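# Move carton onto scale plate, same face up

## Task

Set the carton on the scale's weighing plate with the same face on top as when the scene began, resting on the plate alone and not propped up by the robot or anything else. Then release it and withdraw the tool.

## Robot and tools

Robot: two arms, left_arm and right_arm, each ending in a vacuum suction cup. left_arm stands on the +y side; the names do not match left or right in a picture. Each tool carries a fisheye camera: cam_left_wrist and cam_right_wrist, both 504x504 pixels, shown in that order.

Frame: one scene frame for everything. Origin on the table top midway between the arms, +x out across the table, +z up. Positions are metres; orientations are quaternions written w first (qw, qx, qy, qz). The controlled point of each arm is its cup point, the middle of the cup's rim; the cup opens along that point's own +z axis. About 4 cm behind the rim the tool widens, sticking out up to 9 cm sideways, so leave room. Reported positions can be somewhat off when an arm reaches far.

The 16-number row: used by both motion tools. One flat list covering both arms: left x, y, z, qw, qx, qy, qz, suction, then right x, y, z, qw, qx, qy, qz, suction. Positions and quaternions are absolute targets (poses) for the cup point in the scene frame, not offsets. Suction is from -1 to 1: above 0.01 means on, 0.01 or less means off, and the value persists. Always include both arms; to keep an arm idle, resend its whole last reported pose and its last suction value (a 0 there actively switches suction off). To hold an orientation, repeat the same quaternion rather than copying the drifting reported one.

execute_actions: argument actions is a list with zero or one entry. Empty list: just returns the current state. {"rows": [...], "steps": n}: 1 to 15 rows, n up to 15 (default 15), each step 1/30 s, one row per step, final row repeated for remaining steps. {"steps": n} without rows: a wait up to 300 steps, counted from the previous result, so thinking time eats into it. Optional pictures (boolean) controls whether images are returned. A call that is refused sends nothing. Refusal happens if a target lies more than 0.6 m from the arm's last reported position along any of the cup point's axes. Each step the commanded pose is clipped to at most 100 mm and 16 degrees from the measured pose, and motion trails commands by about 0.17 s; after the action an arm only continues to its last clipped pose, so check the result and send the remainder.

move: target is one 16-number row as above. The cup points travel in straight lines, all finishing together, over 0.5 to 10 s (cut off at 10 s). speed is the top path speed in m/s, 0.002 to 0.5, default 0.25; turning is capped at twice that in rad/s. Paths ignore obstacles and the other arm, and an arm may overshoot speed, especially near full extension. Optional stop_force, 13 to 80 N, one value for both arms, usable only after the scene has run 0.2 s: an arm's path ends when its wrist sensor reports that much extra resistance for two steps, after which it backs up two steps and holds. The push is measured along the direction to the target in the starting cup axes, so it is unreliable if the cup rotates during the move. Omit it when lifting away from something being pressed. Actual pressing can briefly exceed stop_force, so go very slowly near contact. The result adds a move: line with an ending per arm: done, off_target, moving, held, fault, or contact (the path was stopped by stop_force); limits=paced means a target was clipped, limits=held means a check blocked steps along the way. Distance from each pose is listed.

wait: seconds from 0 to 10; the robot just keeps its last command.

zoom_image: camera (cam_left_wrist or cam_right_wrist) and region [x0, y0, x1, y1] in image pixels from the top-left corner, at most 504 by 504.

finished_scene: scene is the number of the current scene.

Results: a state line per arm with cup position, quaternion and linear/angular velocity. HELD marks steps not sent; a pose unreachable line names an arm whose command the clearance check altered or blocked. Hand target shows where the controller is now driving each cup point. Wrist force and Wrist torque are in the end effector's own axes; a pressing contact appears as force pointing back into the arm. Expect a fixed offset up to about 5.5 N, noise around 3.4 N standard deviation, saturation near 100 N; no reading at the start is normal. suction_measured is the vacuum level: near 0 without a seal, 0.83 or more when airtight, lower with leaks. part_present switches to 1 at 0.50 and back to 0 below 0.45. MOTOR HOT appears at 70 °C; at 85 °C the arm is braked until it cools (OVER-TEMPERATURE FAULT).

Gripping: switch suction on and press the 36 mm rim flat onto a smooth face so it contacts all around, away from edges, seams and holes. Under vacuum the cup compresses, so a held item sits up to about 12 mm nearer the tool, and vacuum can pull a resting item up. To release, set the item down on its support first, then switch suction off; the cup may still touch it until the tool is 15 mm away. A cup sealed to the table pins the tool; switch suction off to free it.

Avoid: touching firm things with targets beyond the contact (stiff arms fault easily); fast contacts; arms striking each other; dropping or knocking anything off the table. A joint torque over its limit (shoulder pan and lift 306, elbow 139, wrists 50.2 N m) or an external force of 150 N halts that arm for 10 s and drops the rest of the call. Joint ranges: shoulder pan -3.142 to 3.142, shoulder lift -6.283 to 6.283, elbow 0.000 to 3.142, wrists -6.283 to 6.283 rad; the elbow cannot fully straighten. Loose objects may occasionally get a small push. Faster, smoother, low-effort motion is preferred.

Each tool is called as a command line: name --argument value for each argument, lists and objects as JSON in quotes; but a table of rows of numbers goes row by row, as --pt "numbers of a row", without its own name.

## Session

execute_actions --actions '[]'

Scene clock: 0.00 s of 6600.00 s.
left_arm: end_effector_position=(+0.5683, +0.6619, +0.1982) suction_measured=0.00 part_present=0 end_effector_quat_wxyz=(-0.001, -0.274, +0.962, +0.001) end_effector_velocity=(+0.000, +0.000, +0.000) end_effector_angular_velocity=(-0.000, +0.000, +0.001) | right_arm: end_effector_position=(+0.5429, -0.5590, +0.2000) suction_measured=0.00 part_present=0 end_effector_quat_wxyz=(+0.001, +0.256, +0.967, +0.001) end_effector_velocity=(+0.000, +0.000, +0.000) end_effector_angular_velocity=(+0.000, -0.000, -0.000)
Joint positions: left_arm=[-0.282 -1.555  2.144 -2.158 -1.57   2.338] | right_arm=[-0.28  -1.557  2.142 -2.159 -1.57  -2.898]
Joint velocities: left_arm=[ 0.001  0.    -0.     0.001 -0.    -0.   ] | right_arm=[ 0.  0. -0.  0.  0.  0.]
Wrist force (N, on the end effector, along its own x y z axes, offset not removed): no reading
Wrist torque (N m, same axes, about the end effector's origin, offset not removed): no reading
Hand target (left_arm): +0.568, +0.662, +0.198; -0.001, -0.274, +0.962, +0.001
Hand target (right_arm): +0.543, -0.559, +0.200; +0.001, +0.256, +0.967, +0.001

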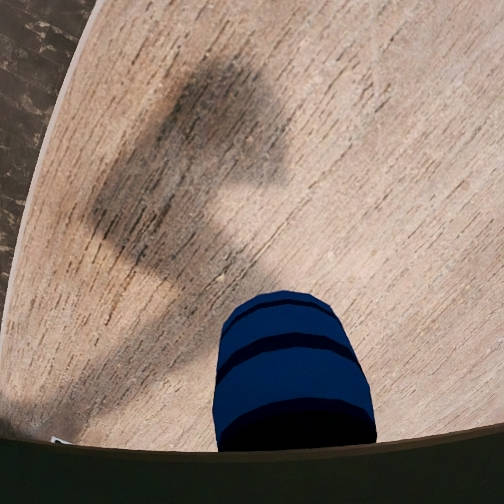

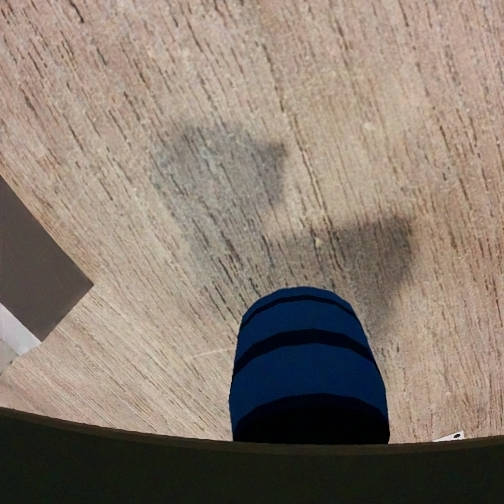

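move --target '[0.75,0.25,0.5,0,0,1,0,0,0.75,-0.2,0.5,0,0,1,0,0]' --speed 0.4

Scene clock: 6.60 s of 6600.00 s.
left_arm: end_effector_position=(+0.7497, +0.2497, +0.4995) suction_measured=0.00 part_present=0 end_effector_quat_wxyz=(+0.000, -0.000, +1.000, +0.000) end_effector_velocity=(+0.001, -0.002, +0.001) end_effector_angular_velocity=(+0.001, +0.002, -0.002) | right_arm: end_effector_position=(+0.7488, -0.1996, +0.5000) suction_measured=0.00 part_present=0 end_effector_quat_wxyz=(-0.000, +0.000, +1.000, +0.001) end_effector_velocity=(+0.001, +0.002, +0.002) end_effector_angular_velocity=(+0.001, +0.001, +0.001)
Joint positions: left_arm=[-0.679 -1.253  1.228 -1.546 -1.57   2.496] | right_arm=[ 0.212 -1.232  1.199 -1.537 -1.57  -2.924]
Joint velocities: left_arm=[-0.001  0.005 -0.008  0.006 -0.     0.001] | right_arm=[ 0.001  0.004 -0.008  0.005  0.001 -0.   ]
Wrist force (N, on the end effector, along its own x y z axes, offset not removed): left_arm=[0.5 2.4 -2.2] | right_arm=[-5.0 0.4 0.6]
Wrist torque (N m, same axes, about the end effector's origin, offset not removed): left_arm=[0.40 -0.13 0.21] | right_arm=[0.03 0.48 -0.20]
Hand target (left_arm): +0.750, +0.249, +0.500; +0.000, -0.000, +1.000, +0.000
Hand target (right_arm): +0.749, -0.199, +0.500; -0.000, +0.000, +1.000, +0.000
Off the commanded pose (left_arm): 0.001 m, 0 deg.
Off the commanded pose (right_arm): 0.001 m, 0 deg.
After step 90, 1.40 s passed at rest.
move: done

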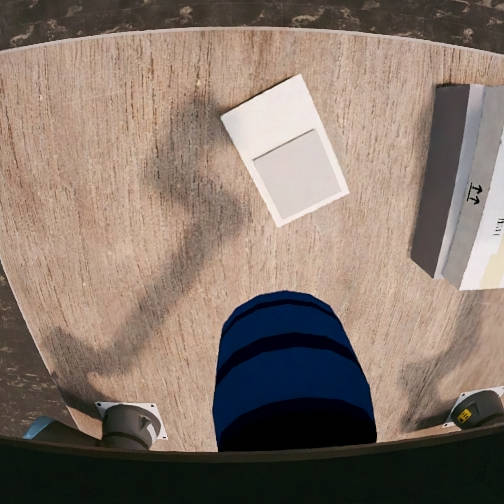

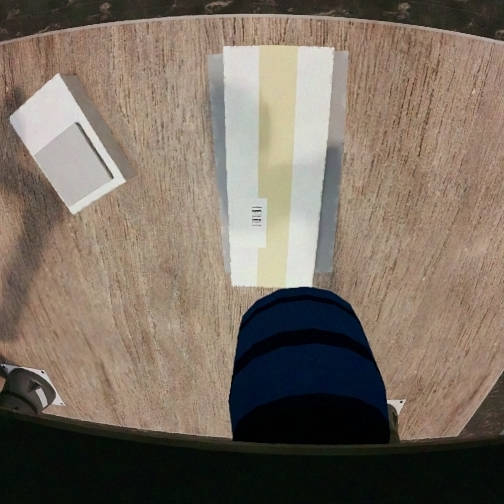

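move --target '[0.45,0.6,0.5,0,0,1,0,0,0.707,-0.2,0.21,0,0,1,0,0]' --speed 0.3

move --target '[0.45,0.6,0.5,0,0,1,0,0,0.707,-0.2,0.13,0,0,1,0,1]' --speed 0.01 --stop_force 13

move --target '[0.45,0.6,0.5,0,0,1,0,0,0.707,-0.2,0.19,0,0,1,0,1]' --speed 0.02

Scene clock: 18.77 s of 6600.00 s.
left_arm: end_effector_position=(+0.4507, +0.6003, +0.5005) suction_measured=0.00 part_present=0 end_effector_quat_wxyz=(-0.000, -0.000, +1.000, -0.000) end_effector_velocity=(-0.001, +0.002, +0.001) end_effector_angular_velocity=(+0.000, -0.002, -0.000) | right_arm: end_effector_position=(+0.7074, -0.2000, +0.2101) suction_measured=0.00 part_present=0 end_effector_quat_wxyz=(-0.000, -0.000, +1.000, -0.000) end_effector_velocity=(+0.000, +0.000, -0.001) end_effector_angular_velocity=(+0.000, -0.001, +0.000)
Joint positions: left_arm=[-0.46  -1.918  1.881 -1.533 -1.571  2.715] | right_arm=[ 0.222 -1.189  1.665 -2.046 -1.571 -2.913]
Joint velocities: left_arm=[ 0.002 -0.004  0.001  0.001  0.001  0.002] | right_arm=[ 0.     0.001  0.001 -0.002 -0.    -0.   ]
Wrist force (N, on the end effector, along its own x y z axes, offset not removed): left_arm=[6.1 1.8 1.2] | right_arm=[-2.9 2.0 -0.2]
Wrist torque (N m, same axes, about the end effector's origin, offset not removed): left_arm=[0.35 -0.87 0.19] | right_arm=[0.21 0.17 -0.26]
Hand target (left_arm): +0.451, +0.601, +0.501; -0.000, -0.000, +1.000, -0.000
Hand target (right_arm): +0.707, -0.200, +0.210; -0.000, -0.000, +1.000, +0.000
Off the commanded pose (left_arm): 0.001 m, 0 deg.
Off the commanded pose (right_arm): 0.000 m, 0 deg.
After step 90, 6.87 s passed at rest.
move: done

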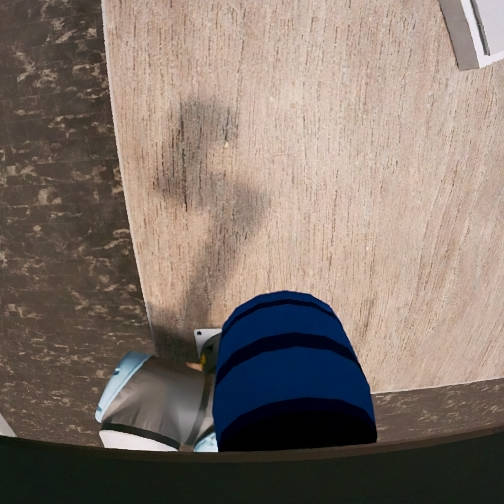

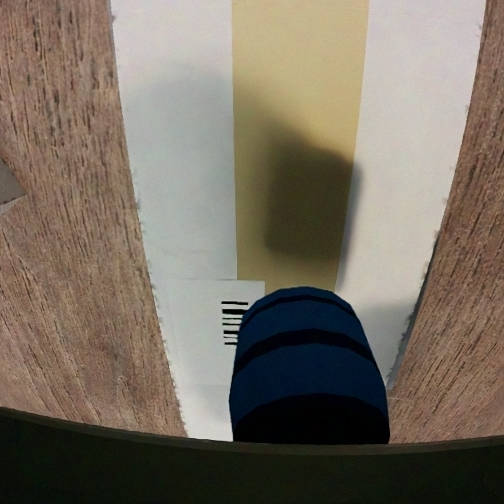

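Scene clock: 25.97 s of 6600.00 s.
left_arm: end_effector_position=(+0.4500, +0.6000, +0.5000) suction_measured=0.00 part_present=0 end_effector_quat_wxyz=(-0.000, -0.000, +1.000, -0.000) end_effector_velocity=(+0.000, -0.000, -0.000) end_effector_angular_velocity=(+0.000, -0.002, -0.001) | right_arm: end_effector_position=(+0.7072, -0.2000, +0.1422) suction_measured=0.95 part_present=1 end_effector_quat_wxyz=(+0.000, -0.000, +1.000, +0.000) end_effector_velocity=(-0.001, -0.000, +0.002) end_effector_angular_velocity=(-0.001, +0.004, -0.000)
Joint positions: left_arm=[-0.462 -1.92   1.883 -1.534 -1.571  2.714] | right_arm=[ 0.223 -1.133  1.719 -2.157 -1.571 -2.913]
Joint velocities: left_arm=[-0.001 -0.001  0.001 -0.002  0.001 -0.   ] | right_arm=[-0.    -0.003 -0.001  0.008 -0.     0.   ]
Wrist force (N, on the end effector, along its own x y z axes, offset not removed): left_arm=[0.2 4.9 2.0] | right_arm=[8.9 -4.4 -32.0]
Wrist torque (N m, same axes, about the end effector's origin, offset not removed): left_arm=[1.05 0.20 0.40] | right_arm=[-0.03 -0.28 -0.25]
Hand target (left_arm): +0.450, +0.600, +0.500; +0.000, +0.000, +1.000, +0.000
Hand target (right_arm): +0.707, -0.200, +0.143; +0.000, -0.000, +1.000, +0.000
Off the commanded pose (left_arm): 0.000 m, 0 deg.
Off the commanded pose (right_arm): 0.012 m, 0 deg.
move: contact (right_arm)

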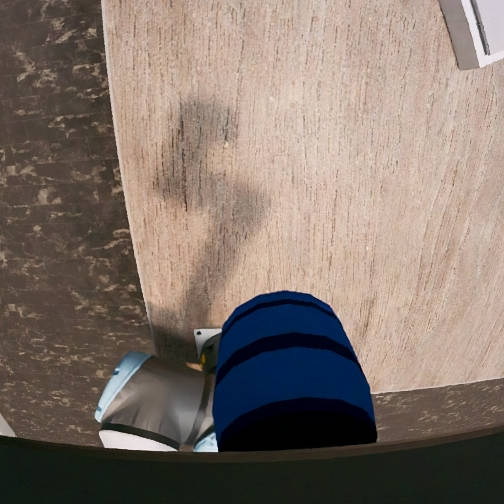

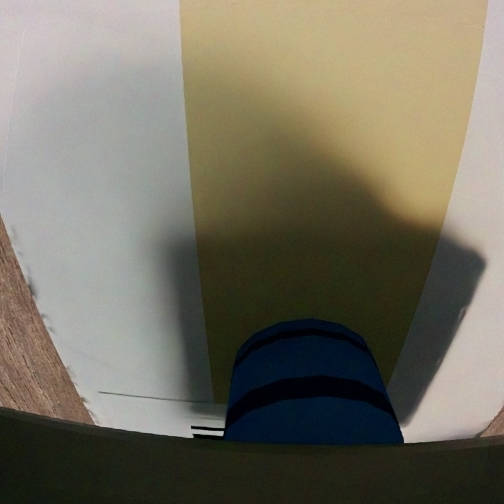

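Scene clock: 28.67 s of 6600.00 s.
left_arm: end_effector_position=(+0.4500, +0.6000, +0.5000) suction_measured=0.00 part_present=0 end_effector_quat_wxyz=(-0.000, -0.000, +1.000, +0.000) end_effector_velocity=(-0.000, +0.000, -0.000) end_effector_angular_velocity=(-0.001, +0.001, +0.001) | right_arm: end_effector_position=(+0.7069, -0.2000, +0.1897) suction_measured=0.95 part_present=1 end_effector_quat_wxyz=(+0.000, -0.000, +1.000, +0.000) end_effector_velocity=(-0.000, -0.000, +0.001) end_effector_angular_velocity=(-0.001, +0.002, +0.000)
Joint positions: left_arm=[-0.462 -1.92   1.883 -1.534 -1.571  2.714] | right_arm=[ 0.223 -1.174  1.683 -2.08  -1.571 -2.913]
Joint velocities: left_arm=[ 0.001 -0.     0.    -0.    -0.001  0.   ] | right_arm=[ 0.    -0.001 -0.002  0.005 -0.     0.   ]
Wrist force (N, on the end effector, along its own x y z axes, offset not removed): left_arm=[-6.5 1.6 -4.4] | right_arm=[-0.9 -0.4 15.5]
Wrist torque (N m, same axes, about the end effector's origin, offset not removed): left_arm=[0.39 1.27 0.14] | right_arm=[-0.15 -0.12 -0.28]
Hand target (left_arm): +0.450, +0.600, +0.500; +0.000, -0.000, +1.000, +0.000
Hand target (right_arm): +0.707, -0.200, +0.190; +0.000, +0.000, +1.000, +0.000
Off the commanded pose (left_arm): 0.000 m, 0 deg.
Off the commanded pose (right_arm): 0.000 m, 0 deg.
move: done

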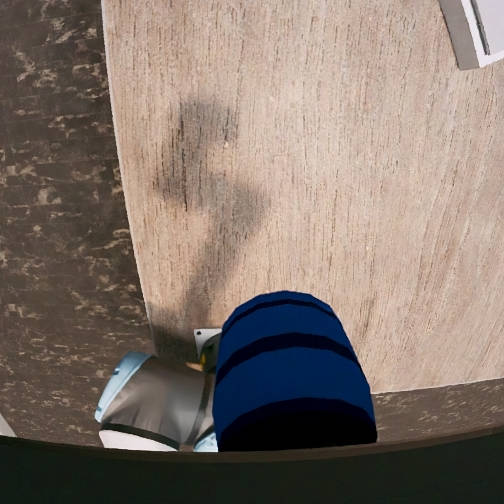

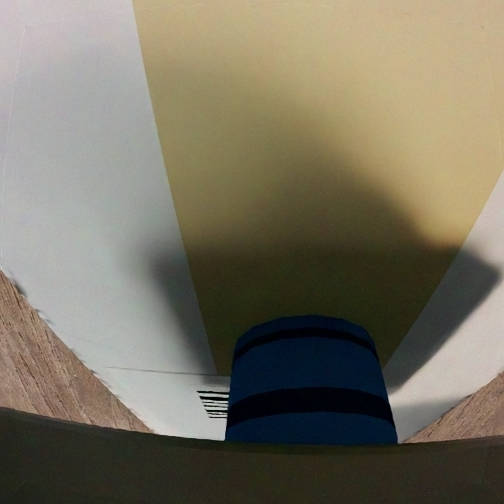

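Near end is heavy again; regripping about 10 cm back.

move --target '[0.45,0.6,0.5,0,0,1,0,0,0.707,-0.2,0.1445,0,0,1,0,1]' --speed 0.025

move --target '[0.45,0.6,0.5,0,0,1,0,0,0.707,-0.2,0.172,0,0,1,0,0]' --speed 0.04

move --target '[0.45,0.6,0.5,0,0,1,0,0,0.61,-0.2,0.168,0,0,1,0,0]' --speed 0.15

move --target '[0.45,0.6,0.5,0,0,1,0,0,0.61,-0.2,0.144,0,0,1,0,1]' --speed 0.01 --stop_force 13

move --target '[0.45,0.6,0.5,0,0,1,0,0,0.61,-0.2,0.175,0,0,1,0,1]' --speed 0.02

Scene clock: 39.27 s of 6600.00 s.
left_arm: end_effector_position=(+0.4500, +0.6000, +0.5000) suction_measured=0.00 part_present=0 end_effector_quat_wxyz=(-0.000, -0.000, +1.000, +0.000) end_effector_velocity=(-0.000, +0.001, -0.000) end_effector_angular_velocity=(+0.000, +0.001, +0.001) | right_arm: end_effector_position=(+0.7071, -0.2000, +0.1448) suction_measured=0.95 part_present=1 end_effector_quat_wxyz=(-0.000, -0.000, +1.000, -0.000) end_effector_velocity=(-0.000, +0.000, -0.004) end_effector_angular_velocity=(+0.000, +0.002, -0.000)
Joint positions: left_arm=[-0.462 -1.92   1.883 -1.534 -1.571  2.714] | right_arm=[ 0.223 -1.136  1.717 -2.152 -1.571 -2.913]
Joint velocities: left_arm=[ 0.001 -0.     0.001 -0.    -0.     0.   ] | right_arm=[-0.     0.004  0.002 -0.004  0.001 -0.   ]
Wrist force (N, on the end effector, along its own x y z axes, offset not removed): left_arm=[0.4 3.1 -1.2] | right_arm=[-6.5 0.0 10.4]
Wrist torque (N m, same axes, about the end effector's origin, offset not removed): left_arm=[0.50 0.11 0.10] | right_arm=[-0.10 -0.06 -0.25]
Hand target (left_arm): +0.450, +0.600, +0.500; +0.000, -0.000, +1.000, +0.000
Hand target (right_arm): +0.707, -0.200, +0.144; -0.000, +0.000, +1.000, -0.000
Off the commanded pose (left_arm): 0.000 m, 0 deg.
Off the commanded pose (right_arm): 0.000 m, 0 deg.
After step 90, 5.43 s passed at rest.
move: done

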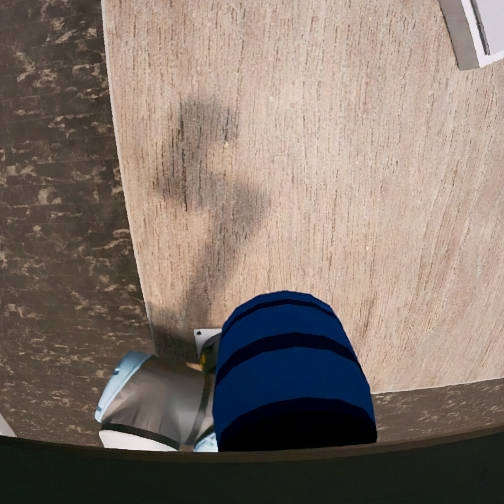

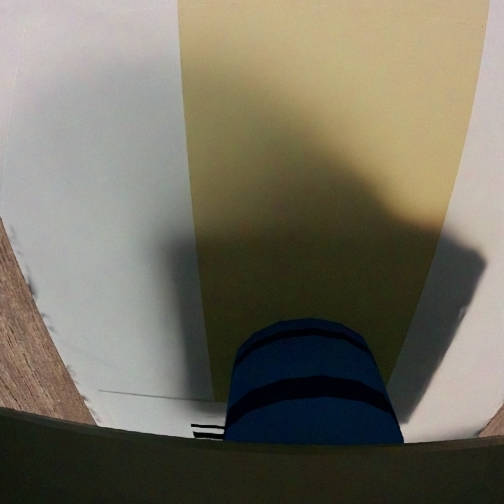

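Scene clock: 40.33 s of 6600.00 s.
left_arm: end_effector_position=(+0.4500, +0.6000, +0.5000) suction_measured=0.00 part_present=0 end_effector_quat_wxyz=(+0.000, +0.000, +1.000, +0.000) end_effector_velocity=(+0.000, -0.001, -0.001) end_effector_angular_velocity=(-0.001, +0.001, -0.000) | right_arm: end_effector_position=(+0.7070, -0.2000, +0.1717) suction_measured=0.00 part_present=0 end_effector_quat_wxyz=(+0.000, -0.000, +1.000, +0.000) end_effector_velocity=(+0.000, -0.000, +0.002) end_effector_angular_velocity=(-0.001, +0.001, -0.000)
Joint positions: left_arm=[-0.462 -1.92   1.883 -1.534 -1.571  2.714] | right_arm=[ 0.223 -1.159  1.698 -2.109 -1.571 -2.913]
Joint velocities: left_arm=[-0.     0.001  0.    -0.    -0.001  0.   ] | right_arm=[-0.    -0.001 -0.003  0.005 -0.     0.   ]
Wrist force (N, on the end effector, along its own x y z axes, offset not removed): left_arm=[0.9 6.3 -1.8] | right_arm=[-1.9 2.0 2.3]
Wrist torque (N m, same axes, about the end effector's origin, offset not removed): left_arm=[1.31 -0.07 0.18] | right_arm=[0.28 -0.02 -0.26]
Hand target (left_arm): +0.450, +0.600, +0.500; +0.000, -0.000, +1.000, +0.000
Hand target (right_arm): +0.707, -0.200, +0.172; +0.000, -0.000, +1.000, +0.000
Off the commanded pose (left_arm): 0.000 m, 0 deg.
Off the commanded pose (right_arm): 0.000 m, 0 deg.
move: done

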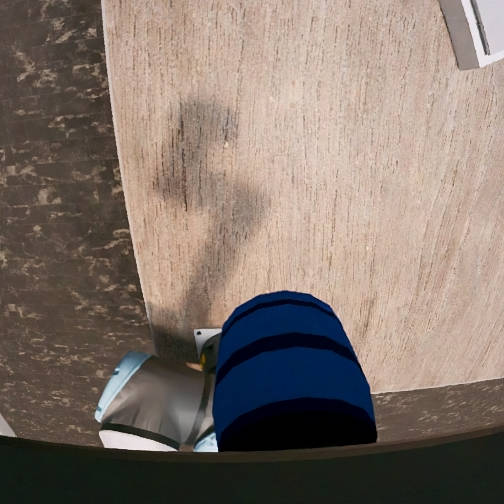

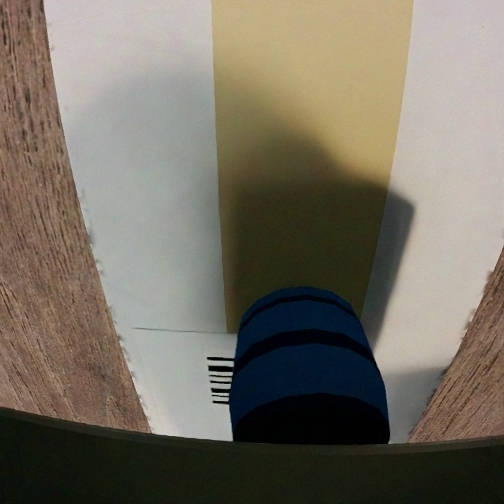

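Scene clock: 41.60 s of 6600.00 s.
left_arm: end_effector_position=(+0.4500, +0.6000, +0.5000) suction_measured=0.00 part_present=0 end_effector_quat_wxyz=(+0.000, +0.000, +1.000, +0.000) end_effector_velocity=(-0.000, +0.001, -0.001) end_effector_angular_velocity=(+0.002, +0.002, +0.001) | right_arm: end_effector_position=(+0.6103, -0.2001, +0.1679) suction_measured=0.00 part_present=0 end_effector_quat_wxyz=(-0.000, -0.000, +1.000, -0.000) end_effector_velocity=(-0.003, -0.000, +0.001) end_effector_angular_velocity=(+0.000, -0.001, -0.000)
Joint positions: left_arm=[-0.462 -1.92   1.883 -1.534 -1.571  2.714] | right_arm=[ 0.251 -1.281  1.88  -2.17  -1.571 -2.885]
Joint velocities: left_arm=[0.001 0.001 0.    0.001 0.001 0.   ] | right_arm=[ 0.001 -0.005  0.005 -0.001  0.     0.001]
Wrist force (N, on the end effector, along its own x y z axes, offset not removed): left_arm=[-1.6 6.0 3.4] | right_arm=[-1.4 1.6 0.1]
Wrist torque (N m, same axes, about the end effector's origin, offset not removed): left_arm=[0.96 0.35 0.45] | right_arm=[0.16 -0.07 -0.18]
Hand target (left_arm): +0.450, +0.600, +0.500; +0.000, +0.000, +1.000, -0.000
Hand target (right_arm): +0.610, -0.200, +0.168; -0.000, -0.000, +1.000, +0.000
Off the commanded pose (left_arm): 0.000 m, 0 deg.
Off the commanded pose (right_arm): 0.000 m, 0 deg.
move: done

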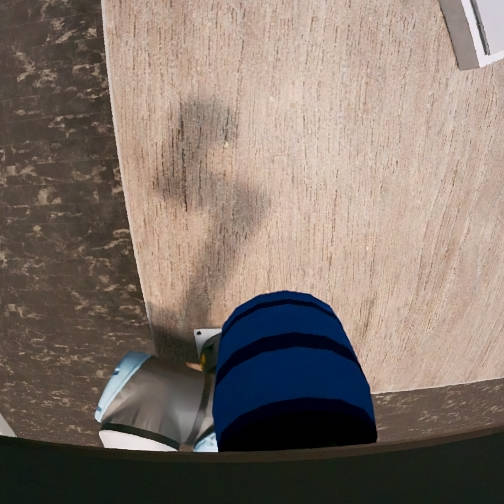

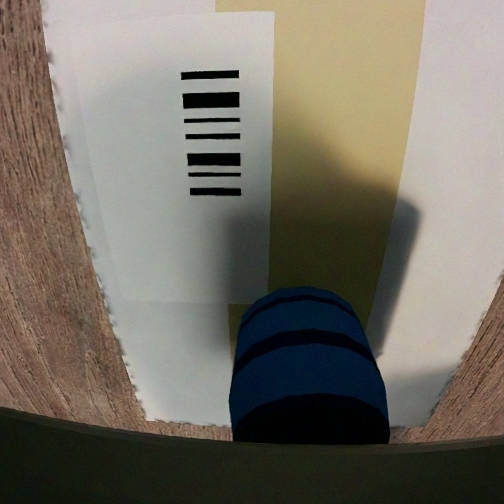

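Scene clock: 44.20 s of 6600.00 s.
left_arm: end_effector_position=(+0.4500, +0.6000, +0.5000) suction_measured=0.00 part_present=0 end_effector_quat_wxyz=(+0.000, +0.000, +1.000, +0.000) end_effector_velocity=(-0.000, -0.000, +0.000) end_effector_angular_velocity=(-0.000, +0.001, -0.001) | right_arm: end_effector_position=(+0.6100, -0.2000, +0.1443) suction_measured=0.95 part_present=1 end_effector_quat_wxyz=(-0.000, -0.000, +1.000, +0.000) end_effector_velocity=(+0.000, -0.000, -0.002) end_effector_angular_velocity=(-0.000, -0.001, -0.000)
Joint positions: left_arm=[-0.462 -1.92   1.883 -1.534 -1.571  2.714] | right_arm=[ 0.251 -1.258  1.899 -2.212 -1.571 -2.884]
Joint velocities: left_arm=[-0.001  0.    -0.001  0.001 -0.    -0.   ] | right_arm=[ 0.     0.002  0.002 -0.005 -0.     0.   ]
Wrist force (N, on the end effector, along its own x y z axes, offset not removed): left_arm=[-4.2 2.0 0.5] | right_arm=[-1.7 0.4 20.3]
Wrist torque (N m, same axes, about the end effector's origin, offset not removed): left_arm=[0.55 0.59 0.34] | right_arm=[0.05 -0.03 -0.23]
Hand target (left_arm): +0.450, +0.600, +0.500; +0.000, -0.000, +1.000, +0.000
Hand target (right_arm): +0.610, -0.200, +0.144; -0.000, -0.000, +1.000, -0.000
Off the commanded pose (left_arm): 0.000 m, 0 deg.
Off the commanded pose (right_arm): 0.000 m, 0 deg.
move: done

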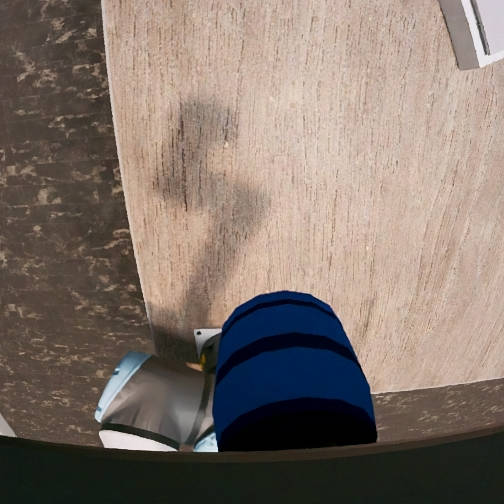

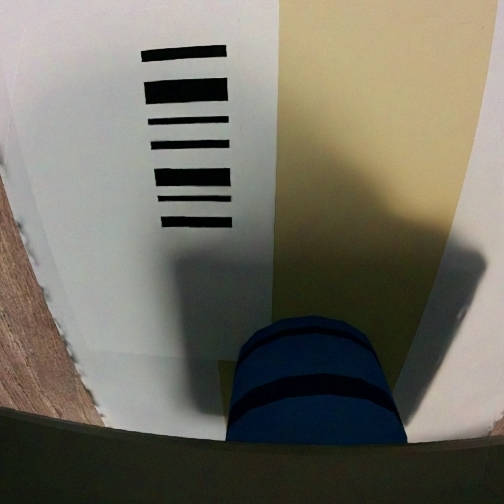

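Scene clock: 46.07 s of 6600.00 s.
left_arm: end_effector_position=(+0.4500, +0.6000, +0.5000) suction_measured=0.00 part_present=0 end_effector_quat_wxyz=(+0.000, +0.000, +1.000, +0.000) end_effector_velocity=(-0.001, +0.000, -0.001) end_effector_angular_velocity=(+0.001, +0.002, +0.000) | right_arm: end_effector_position=(+0.6100, -0.2000, +0.1747) suction_measured=0.95 part_present=1 end_effector_quat_wxyz=(+0.000, -0.000, +1.000, +0.000) end_effector_velocity=(+0.000, -0.000, +0.002) end_effector_angular_velocity=(-0.001, +0.001, -0.000)
Joint positions: left_arm=[-0.462 -1.92   1.883 -1.534 -1.571  2.714] | right_arm=[ 0.251 -1.288  1.876 -2.158 -1.571 -2.884]
Joint velocities: left_arm=[-0.    -0.     0.001  0.001  0.    -0.   ] | right_arm=[-0.    -0.001 -0.002  0.005 -0.     0.   ]
Wrist force (N, on the end effector, along its own x y z axes, offset not removed): left_arm=[4.7 3.8 2.7] | right_arm=[-4.4 -0.1 20.7]
Wrist torque (N m, same axes, about the end effector's origin, offset not removed): left_arm=[0.71 -0.78 0.16] | right_arm=[-0.06 0.49 -0.26]
Hand target (left_arm): +0.450, +0.600, +0.500; +0.000, +0.000, +1.000, +0.000
Hand target (right_arm): +0.610, -0.200, +0.175; +0.000, -0.000, +1.000, +0.000
Off the commanded pose (left_arm): 0.000 m, 0 deg.
Off the commanded pose (right_arm): 0.000 m, 0 deg.
move: done

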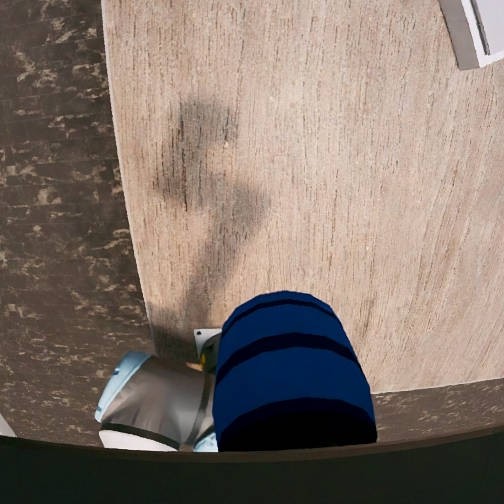

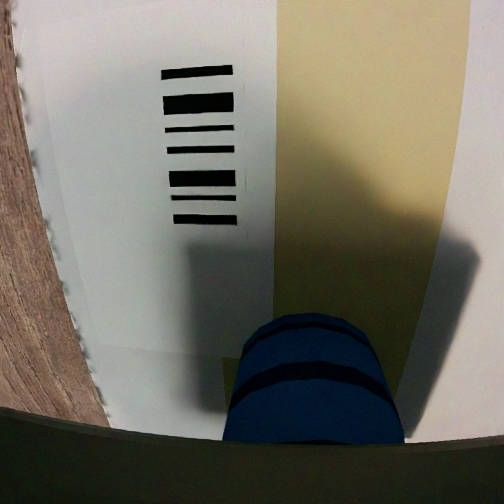

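move --target '[0.45,0.6,0.5,0,0,1,0,0,0.61,-0.2,0.1435,0,0,1,0,1]' --speed 0.025

move --target '[0.45,0.6,0.5,0,0,1,0,0,0.61,-0.2,0.172,0,0,1,0,0]' --speed 0.04

move --target '[0.45,0.6,0.5,0,0,1,0,0,0.642,-0.203,0.166,0,0,1,0,0]' --speed 0.15

move --target '[0.45,0.6,0.5,0,0,1,0,0,0.642,-0.203,0.144,0,0,1,0,1]' --speed 0.01 --stop_force 13

move --target '[0.45,0.6,0.5,0,0,1,0,0,0.642,-0.203,0.18,0,0,1,0,1]' --speed 0.02

Scene clock: 55.77 s of 6600.00 s.
left_arm: end_effector_position=(+0.4500, +0.6000, +0.5000) suction_measured=0.00 part_present=0 end_effector_quat_wxyz=(+0.000, +0.000, +1.000, +0.000) end_effector_velocity=(-0.000, -0.000, -0.001) end_effector_angular_velocity=(+0.001, +0.001, -0.001) | right_arm: end_effector_position=(+0.6100, -0.2000, +0.1438) suction_measured=0.95 part_present=1 end_effector_quat_wxyz=(+0.000, -0.000, +1.000, -0.000) end_effector_velocity=(+0.001, +0.000, -0.002) end_effector_angular_velocity=(-0.000, -0.000, -0.000)
Joint positions: left_arm=[-0.462 -1.92   1.883 -1.534 -1.571  2.714] | right_arm=[ 0.251 -1.257  1.899 -2.213 -1.571 -2.884]
Joint velocities: left_arm=[-0.     0.     0.001  0.001  0.     0.   ] | right_arm=[-0.     0.003  0.    -0.004 -0.     0.   ]
Wrist force (N, on the end effector, along its own x y z axes, offset not removed): left_arm=[4.8 2.2 2.6] | right_arm=[-2.3 2.4 17.3]
Wrist torque (N m, same axes, about the end effector's origin, offset not removed): left_arm=[0.55 -0.74 0.31] | right_arm=[0.41 0.00 -0.27]
Hand target (left_arm): +0.450, +0.600, +0.500; +0.000, -0.000, +1.000, +0.000
Hand target (right_arm): +0.610, -0.200, +0.143; -0.000, +0.000, +1.000, -0.000
Off the commanded pose (left_arm): 0.000 m, 0 deg.
Off the commanded pose (right_arm): 0.000 m, 0 deg.
After step 90, 5.07 s passed at rest.
move: done

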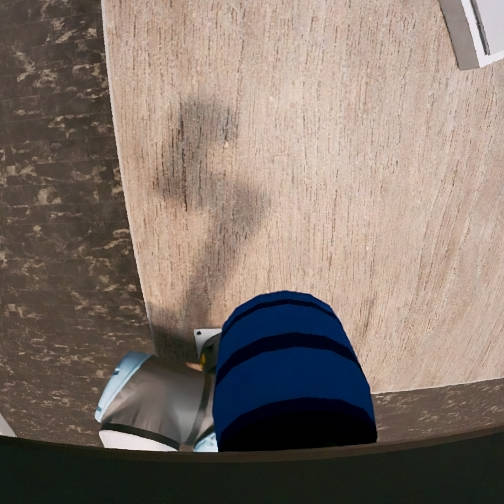

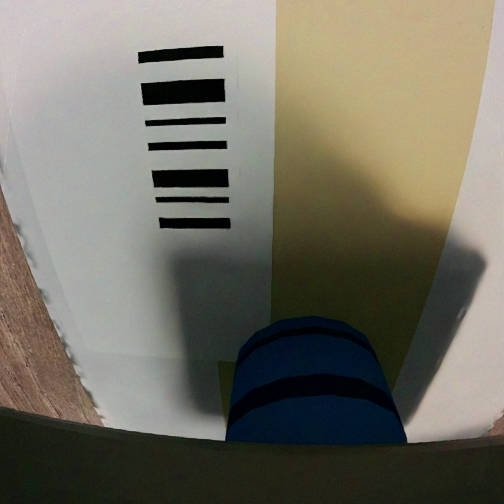

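Scene clock: 56.87 s of 6600.00 s.
left_arm: end_effector_position=(+0.4500, +0.6000, +0.5000) suction_measured=0.00 part_present=0 end_effector_quat_wxyz=(+0.000, +0.000, +1.000, +0.000) end_effector_velocity=(+0.000, -0.000, -0.001) end_effector_angular_velocity=(-0.001, +0.001, -0.001) | right_arm: end_effector_position=(+0.6100, -0.2000, +0.1717) suction_measured=0.00 part_present=0 end_effector_quat_wxyz=(+0.000, -0.000, +1.000, -0.000) end_effector_velocity=(-0.000, +0.000, +0.004) end_effector_angular_velocity=(+0.001, -0.002, -0.000)
Joint positions: left_arm=[-0.462 -1.92   1.883 -1.534 -1.571  2.714] | right_arm=[ 0.251 -1.285  1.878 -2.164 -1.571 -2.884]
Joint velocities: left_arm=[-0.     0.001  0.    -0.001 -0.001  0.001] | right_arm=[ 0.    -0.005 -0.002  0.004  0.     0.   ]
Wrist force (N, on the end effector, along its own x y z axes, offset not removed): left_arm=[2.0 1.9 5.1] | right_arm=[-3.3 1.0 0.6]
Wrist torque (N m, same axes, about the end effector's origin, offset not removed): left_arm=[0.35 -0.22 0.17] | right_arm=[0.07 0.22 -0.29]
Hand target (left_arm): +0.450, +0.600, +0.500; +0.000, +0.000, +1.000, -0.000
Hand target (right_arm): +0.610, -0.200, +0.172; +0.000, +0.000, +1.000, +0.000
Off the commanded pose (left_arm): 0.000 m, 0 deg.
Off the commanded pose (right_arm): 0.000 m, 0 deg.
move: done

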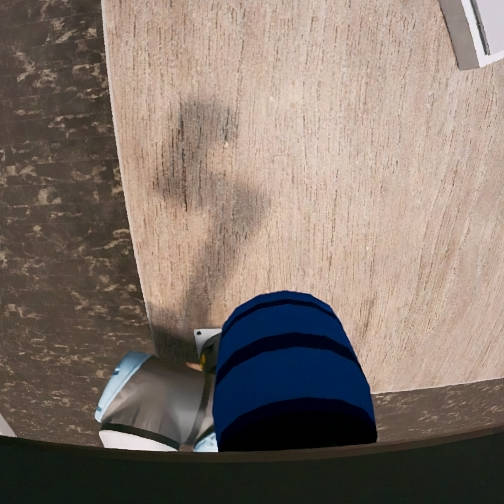

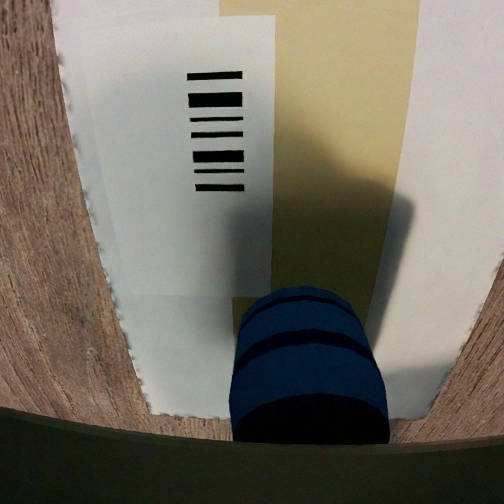

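Scene clock: 57.80 s of 6600.00 s.
left_arm: end_effector_position=(+0.4500, +0.6000, +0.5000) suction_measured=0.00 part_present=0 end_effector_quat_wxyz=(+0.000, +0.000, +1.000, +0.000) end_effector_velocity=(+0.000, -0.000, +0.000) end_effector_angular_velocity=(-0.001, -0.001, -0.000) | right_arm: end_effector_position=(+0.6417, -0.2030, +0.1661) suction_measured=0.00 part_present=0 end_effector_quat_wxyz=(+0.000, -0.000, +1.000, -0.000) end_effector_velocity=(+0.002, +0.000, -0.001) end_effector_angular_velocity=(+0.001, +0.000, +0.000)
Joint positions: left_arm=[-0.462 -1.92   1.883 -1.534 -1.571  2.714] | right_arm=[ 0.238 -1.241  1.828 -2.158 -1.571 -2.898]
Joint velocities: left_arm=[-0.    -0.     0.    -0.001 -0.    -0.   ] | right_arm=[-0.001  0.004 -0.004  0.     0.001 -0.001]
Wrist force (N, on the end effector, along its own x y z axes, offset not removed): left_arm=[-3.1 2.5 -3.8] | right_arm=[-4.5 1.2 1.0]
Wrist torque (N m, same axes, about the end effector's origin, offset not removed): left_arm=[0.60 0.47 0.18] | right_arm=[0.20 0.39 -0.24]
Hand target (left_arm): +0.450, +0.600, +0.500; +0.000, +0.000, +1.000, +0.000
Hand target (right_arm): +0.642, -0.203, +0.166; +0.000, +0.000, +1.000, -0.000
Off the commanded pose (left_arm): 0.000 m, 0 deg.
Off the commanded pose (right_arm): 0.000 m, 0 deg.
move: done

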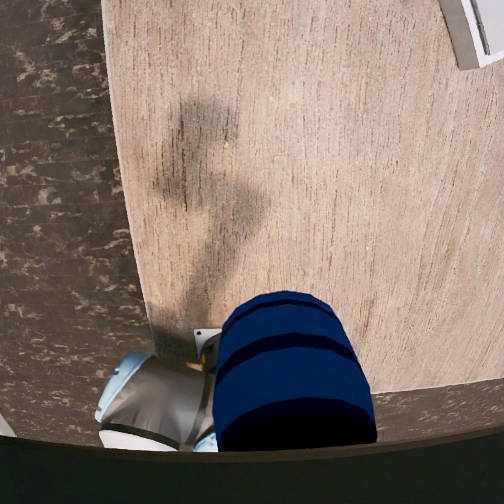

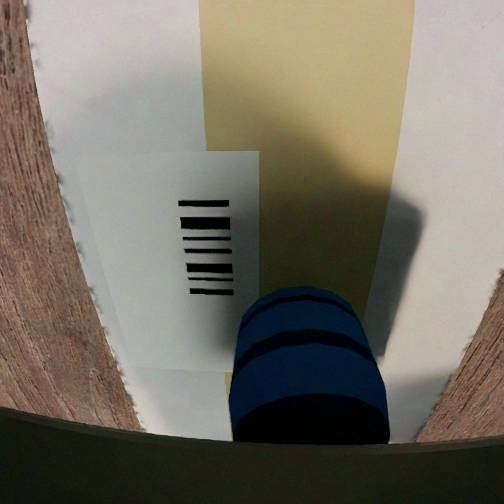

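Scene clock: 60.23 s of 6600.00 s.
left_arm: end_effector_position=(+0.4500, +0.6000, +0.5000) suction_measured=0.00 part_present=0 end_effector_quat_wxyz=(+0.000, -0.000, +1.000, +0.000) end_effector_velocity=(+0.000, +0.001, +0.000) end_effector_angular_velocity=(+0.001, -0.000, +0.001) | right_arm: end_effector_position=(+0.6420, -0.2030, +0.1443) suction_measured=0.95 part_present=1 end_effector_quat_wxyz=(-0.000, -0.000, +1.000, -0.000) end_effector_velocity=(-0.000, -0.000, -0.003) end_effector_angular_velocity=(-0.000, +0.000, +0.000)
Joint positions: left_arm=[-0.462 -1.92   1.883 -1.534 -1.571  2.714] | right_arm=[ 0.237 -1.219  1.844 -2.195 -1.571 -2.898]
Joint velocities: left_arm=[ 0.001  0.    -0.     0.     0.001 -0.   ] | right_arm=[-0.     0.002  0.003 -0.005 -0.    -0.   ]
Wrist force (N, on the end effector, along its own x y z axes, offset not removed): left_arm=[1.0 3.1 -5.0] | right_arm=[-4.2 -0.2 18.4]
Wrist torque (N m, same axes, about the end effector's origin, offset not removed): left_arm=[0.74 -0.13 0.23] | right_arm=[-0.08 0.14 -0.18]
Hand target (left_arm): +0.450, +0.600, +0.500; +0.000, +0.000, +1.000, +0.000
Hand target (right_arm): +0.642, -0.203, +0.144; -0.000, +0.000, +1.000, -0.000
Off the commanded pose (left_arm): 0.000 m, 0 deg.
Off the commanded pose (right_arm): 0.000 m, 0 deg.
move: done

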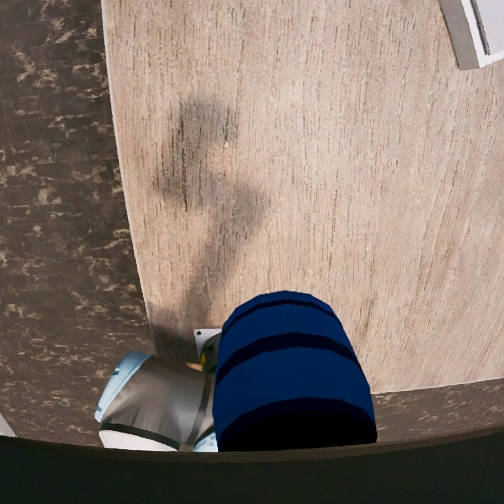

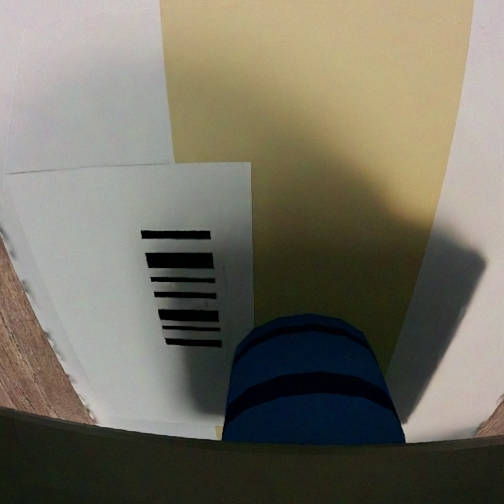

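Scene clock: 62.33 s of 6600.00 s.
left_arm: end_effector_position=(+0.4500, +0.6000, +0.5000) suction_measured=0.00 part_present=0 end_effector_quat_wxyz=(+0.000, +0.000, +1.000, +0.000) end_effector_velocity=(-0.001, +0.001, -0.001) end_effector_angular_velocity=(+0.001, +0.002, +0.001) | right_arm: end_effector_position=(+0.6419, -0.2030, +0.1797) suction_measured=0.95 part_present=1 end_effector_quat_wxyz=(+0.000, -0.000, +1.000, +0.000) end_effector_velocity=(+0.000, +0.000, +0.003) end_effector_angular_velocity=(+0.000, -0.001, +0.000)
Joint positions: left_arm=[-0.462 -1.92   1.883 -1.534 -1.571  2.714] | right_arm=[ 0.237 -1.253  1.817 -2.135 -1.571 -2.898]
Joint velocities: left_arm=[ 0.001 -0.     0.001  0.001 -0.    -0.   ] | right_arm=[-0.    -0.002 -0.003  0.004  0.    -0.   ]
Wrist force (N, on the end effector, along its own x y z axes, offset not removed): left_arm=[1.2 4.9 0.0] | right_arm=[-2.4 1.1 22.2]
Wrist torque (N m, same axes, about the end effector's origin, offset not removed): left_arm=[1.08 0.05 0.18] | right_arm=[0.23 -0.02 -0.24]
Hand target (left_arm): +0.450, +0.600, +0.500; +0.000, +0.000, +1.000, +0.000
Hand target (right_arm): +0.642, -0.203, +0.180; +0.000, -0.000, +1.000, +0.000
Off the commanded pose (left_arm): 0.000 m, 0 deg.
Off the commanded pose (right_arm): 0.000 m, 0 deg.
move: done

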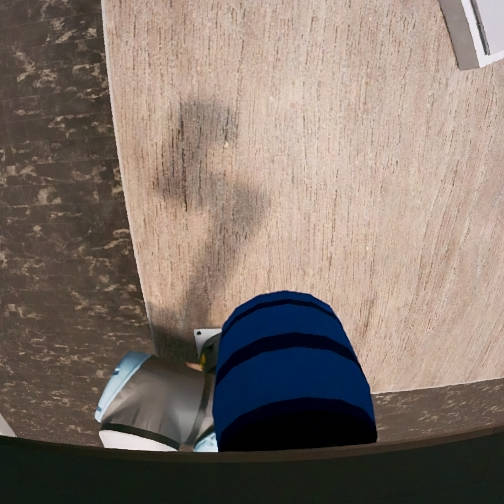

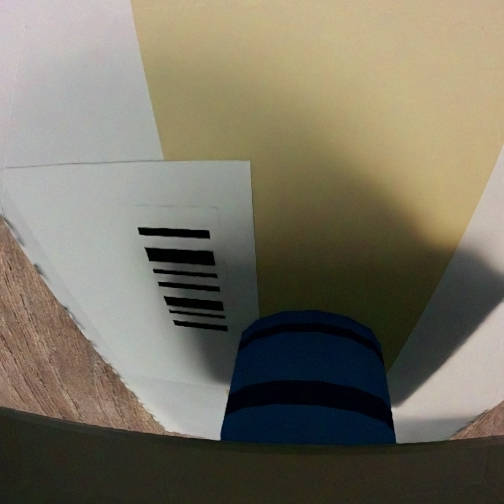

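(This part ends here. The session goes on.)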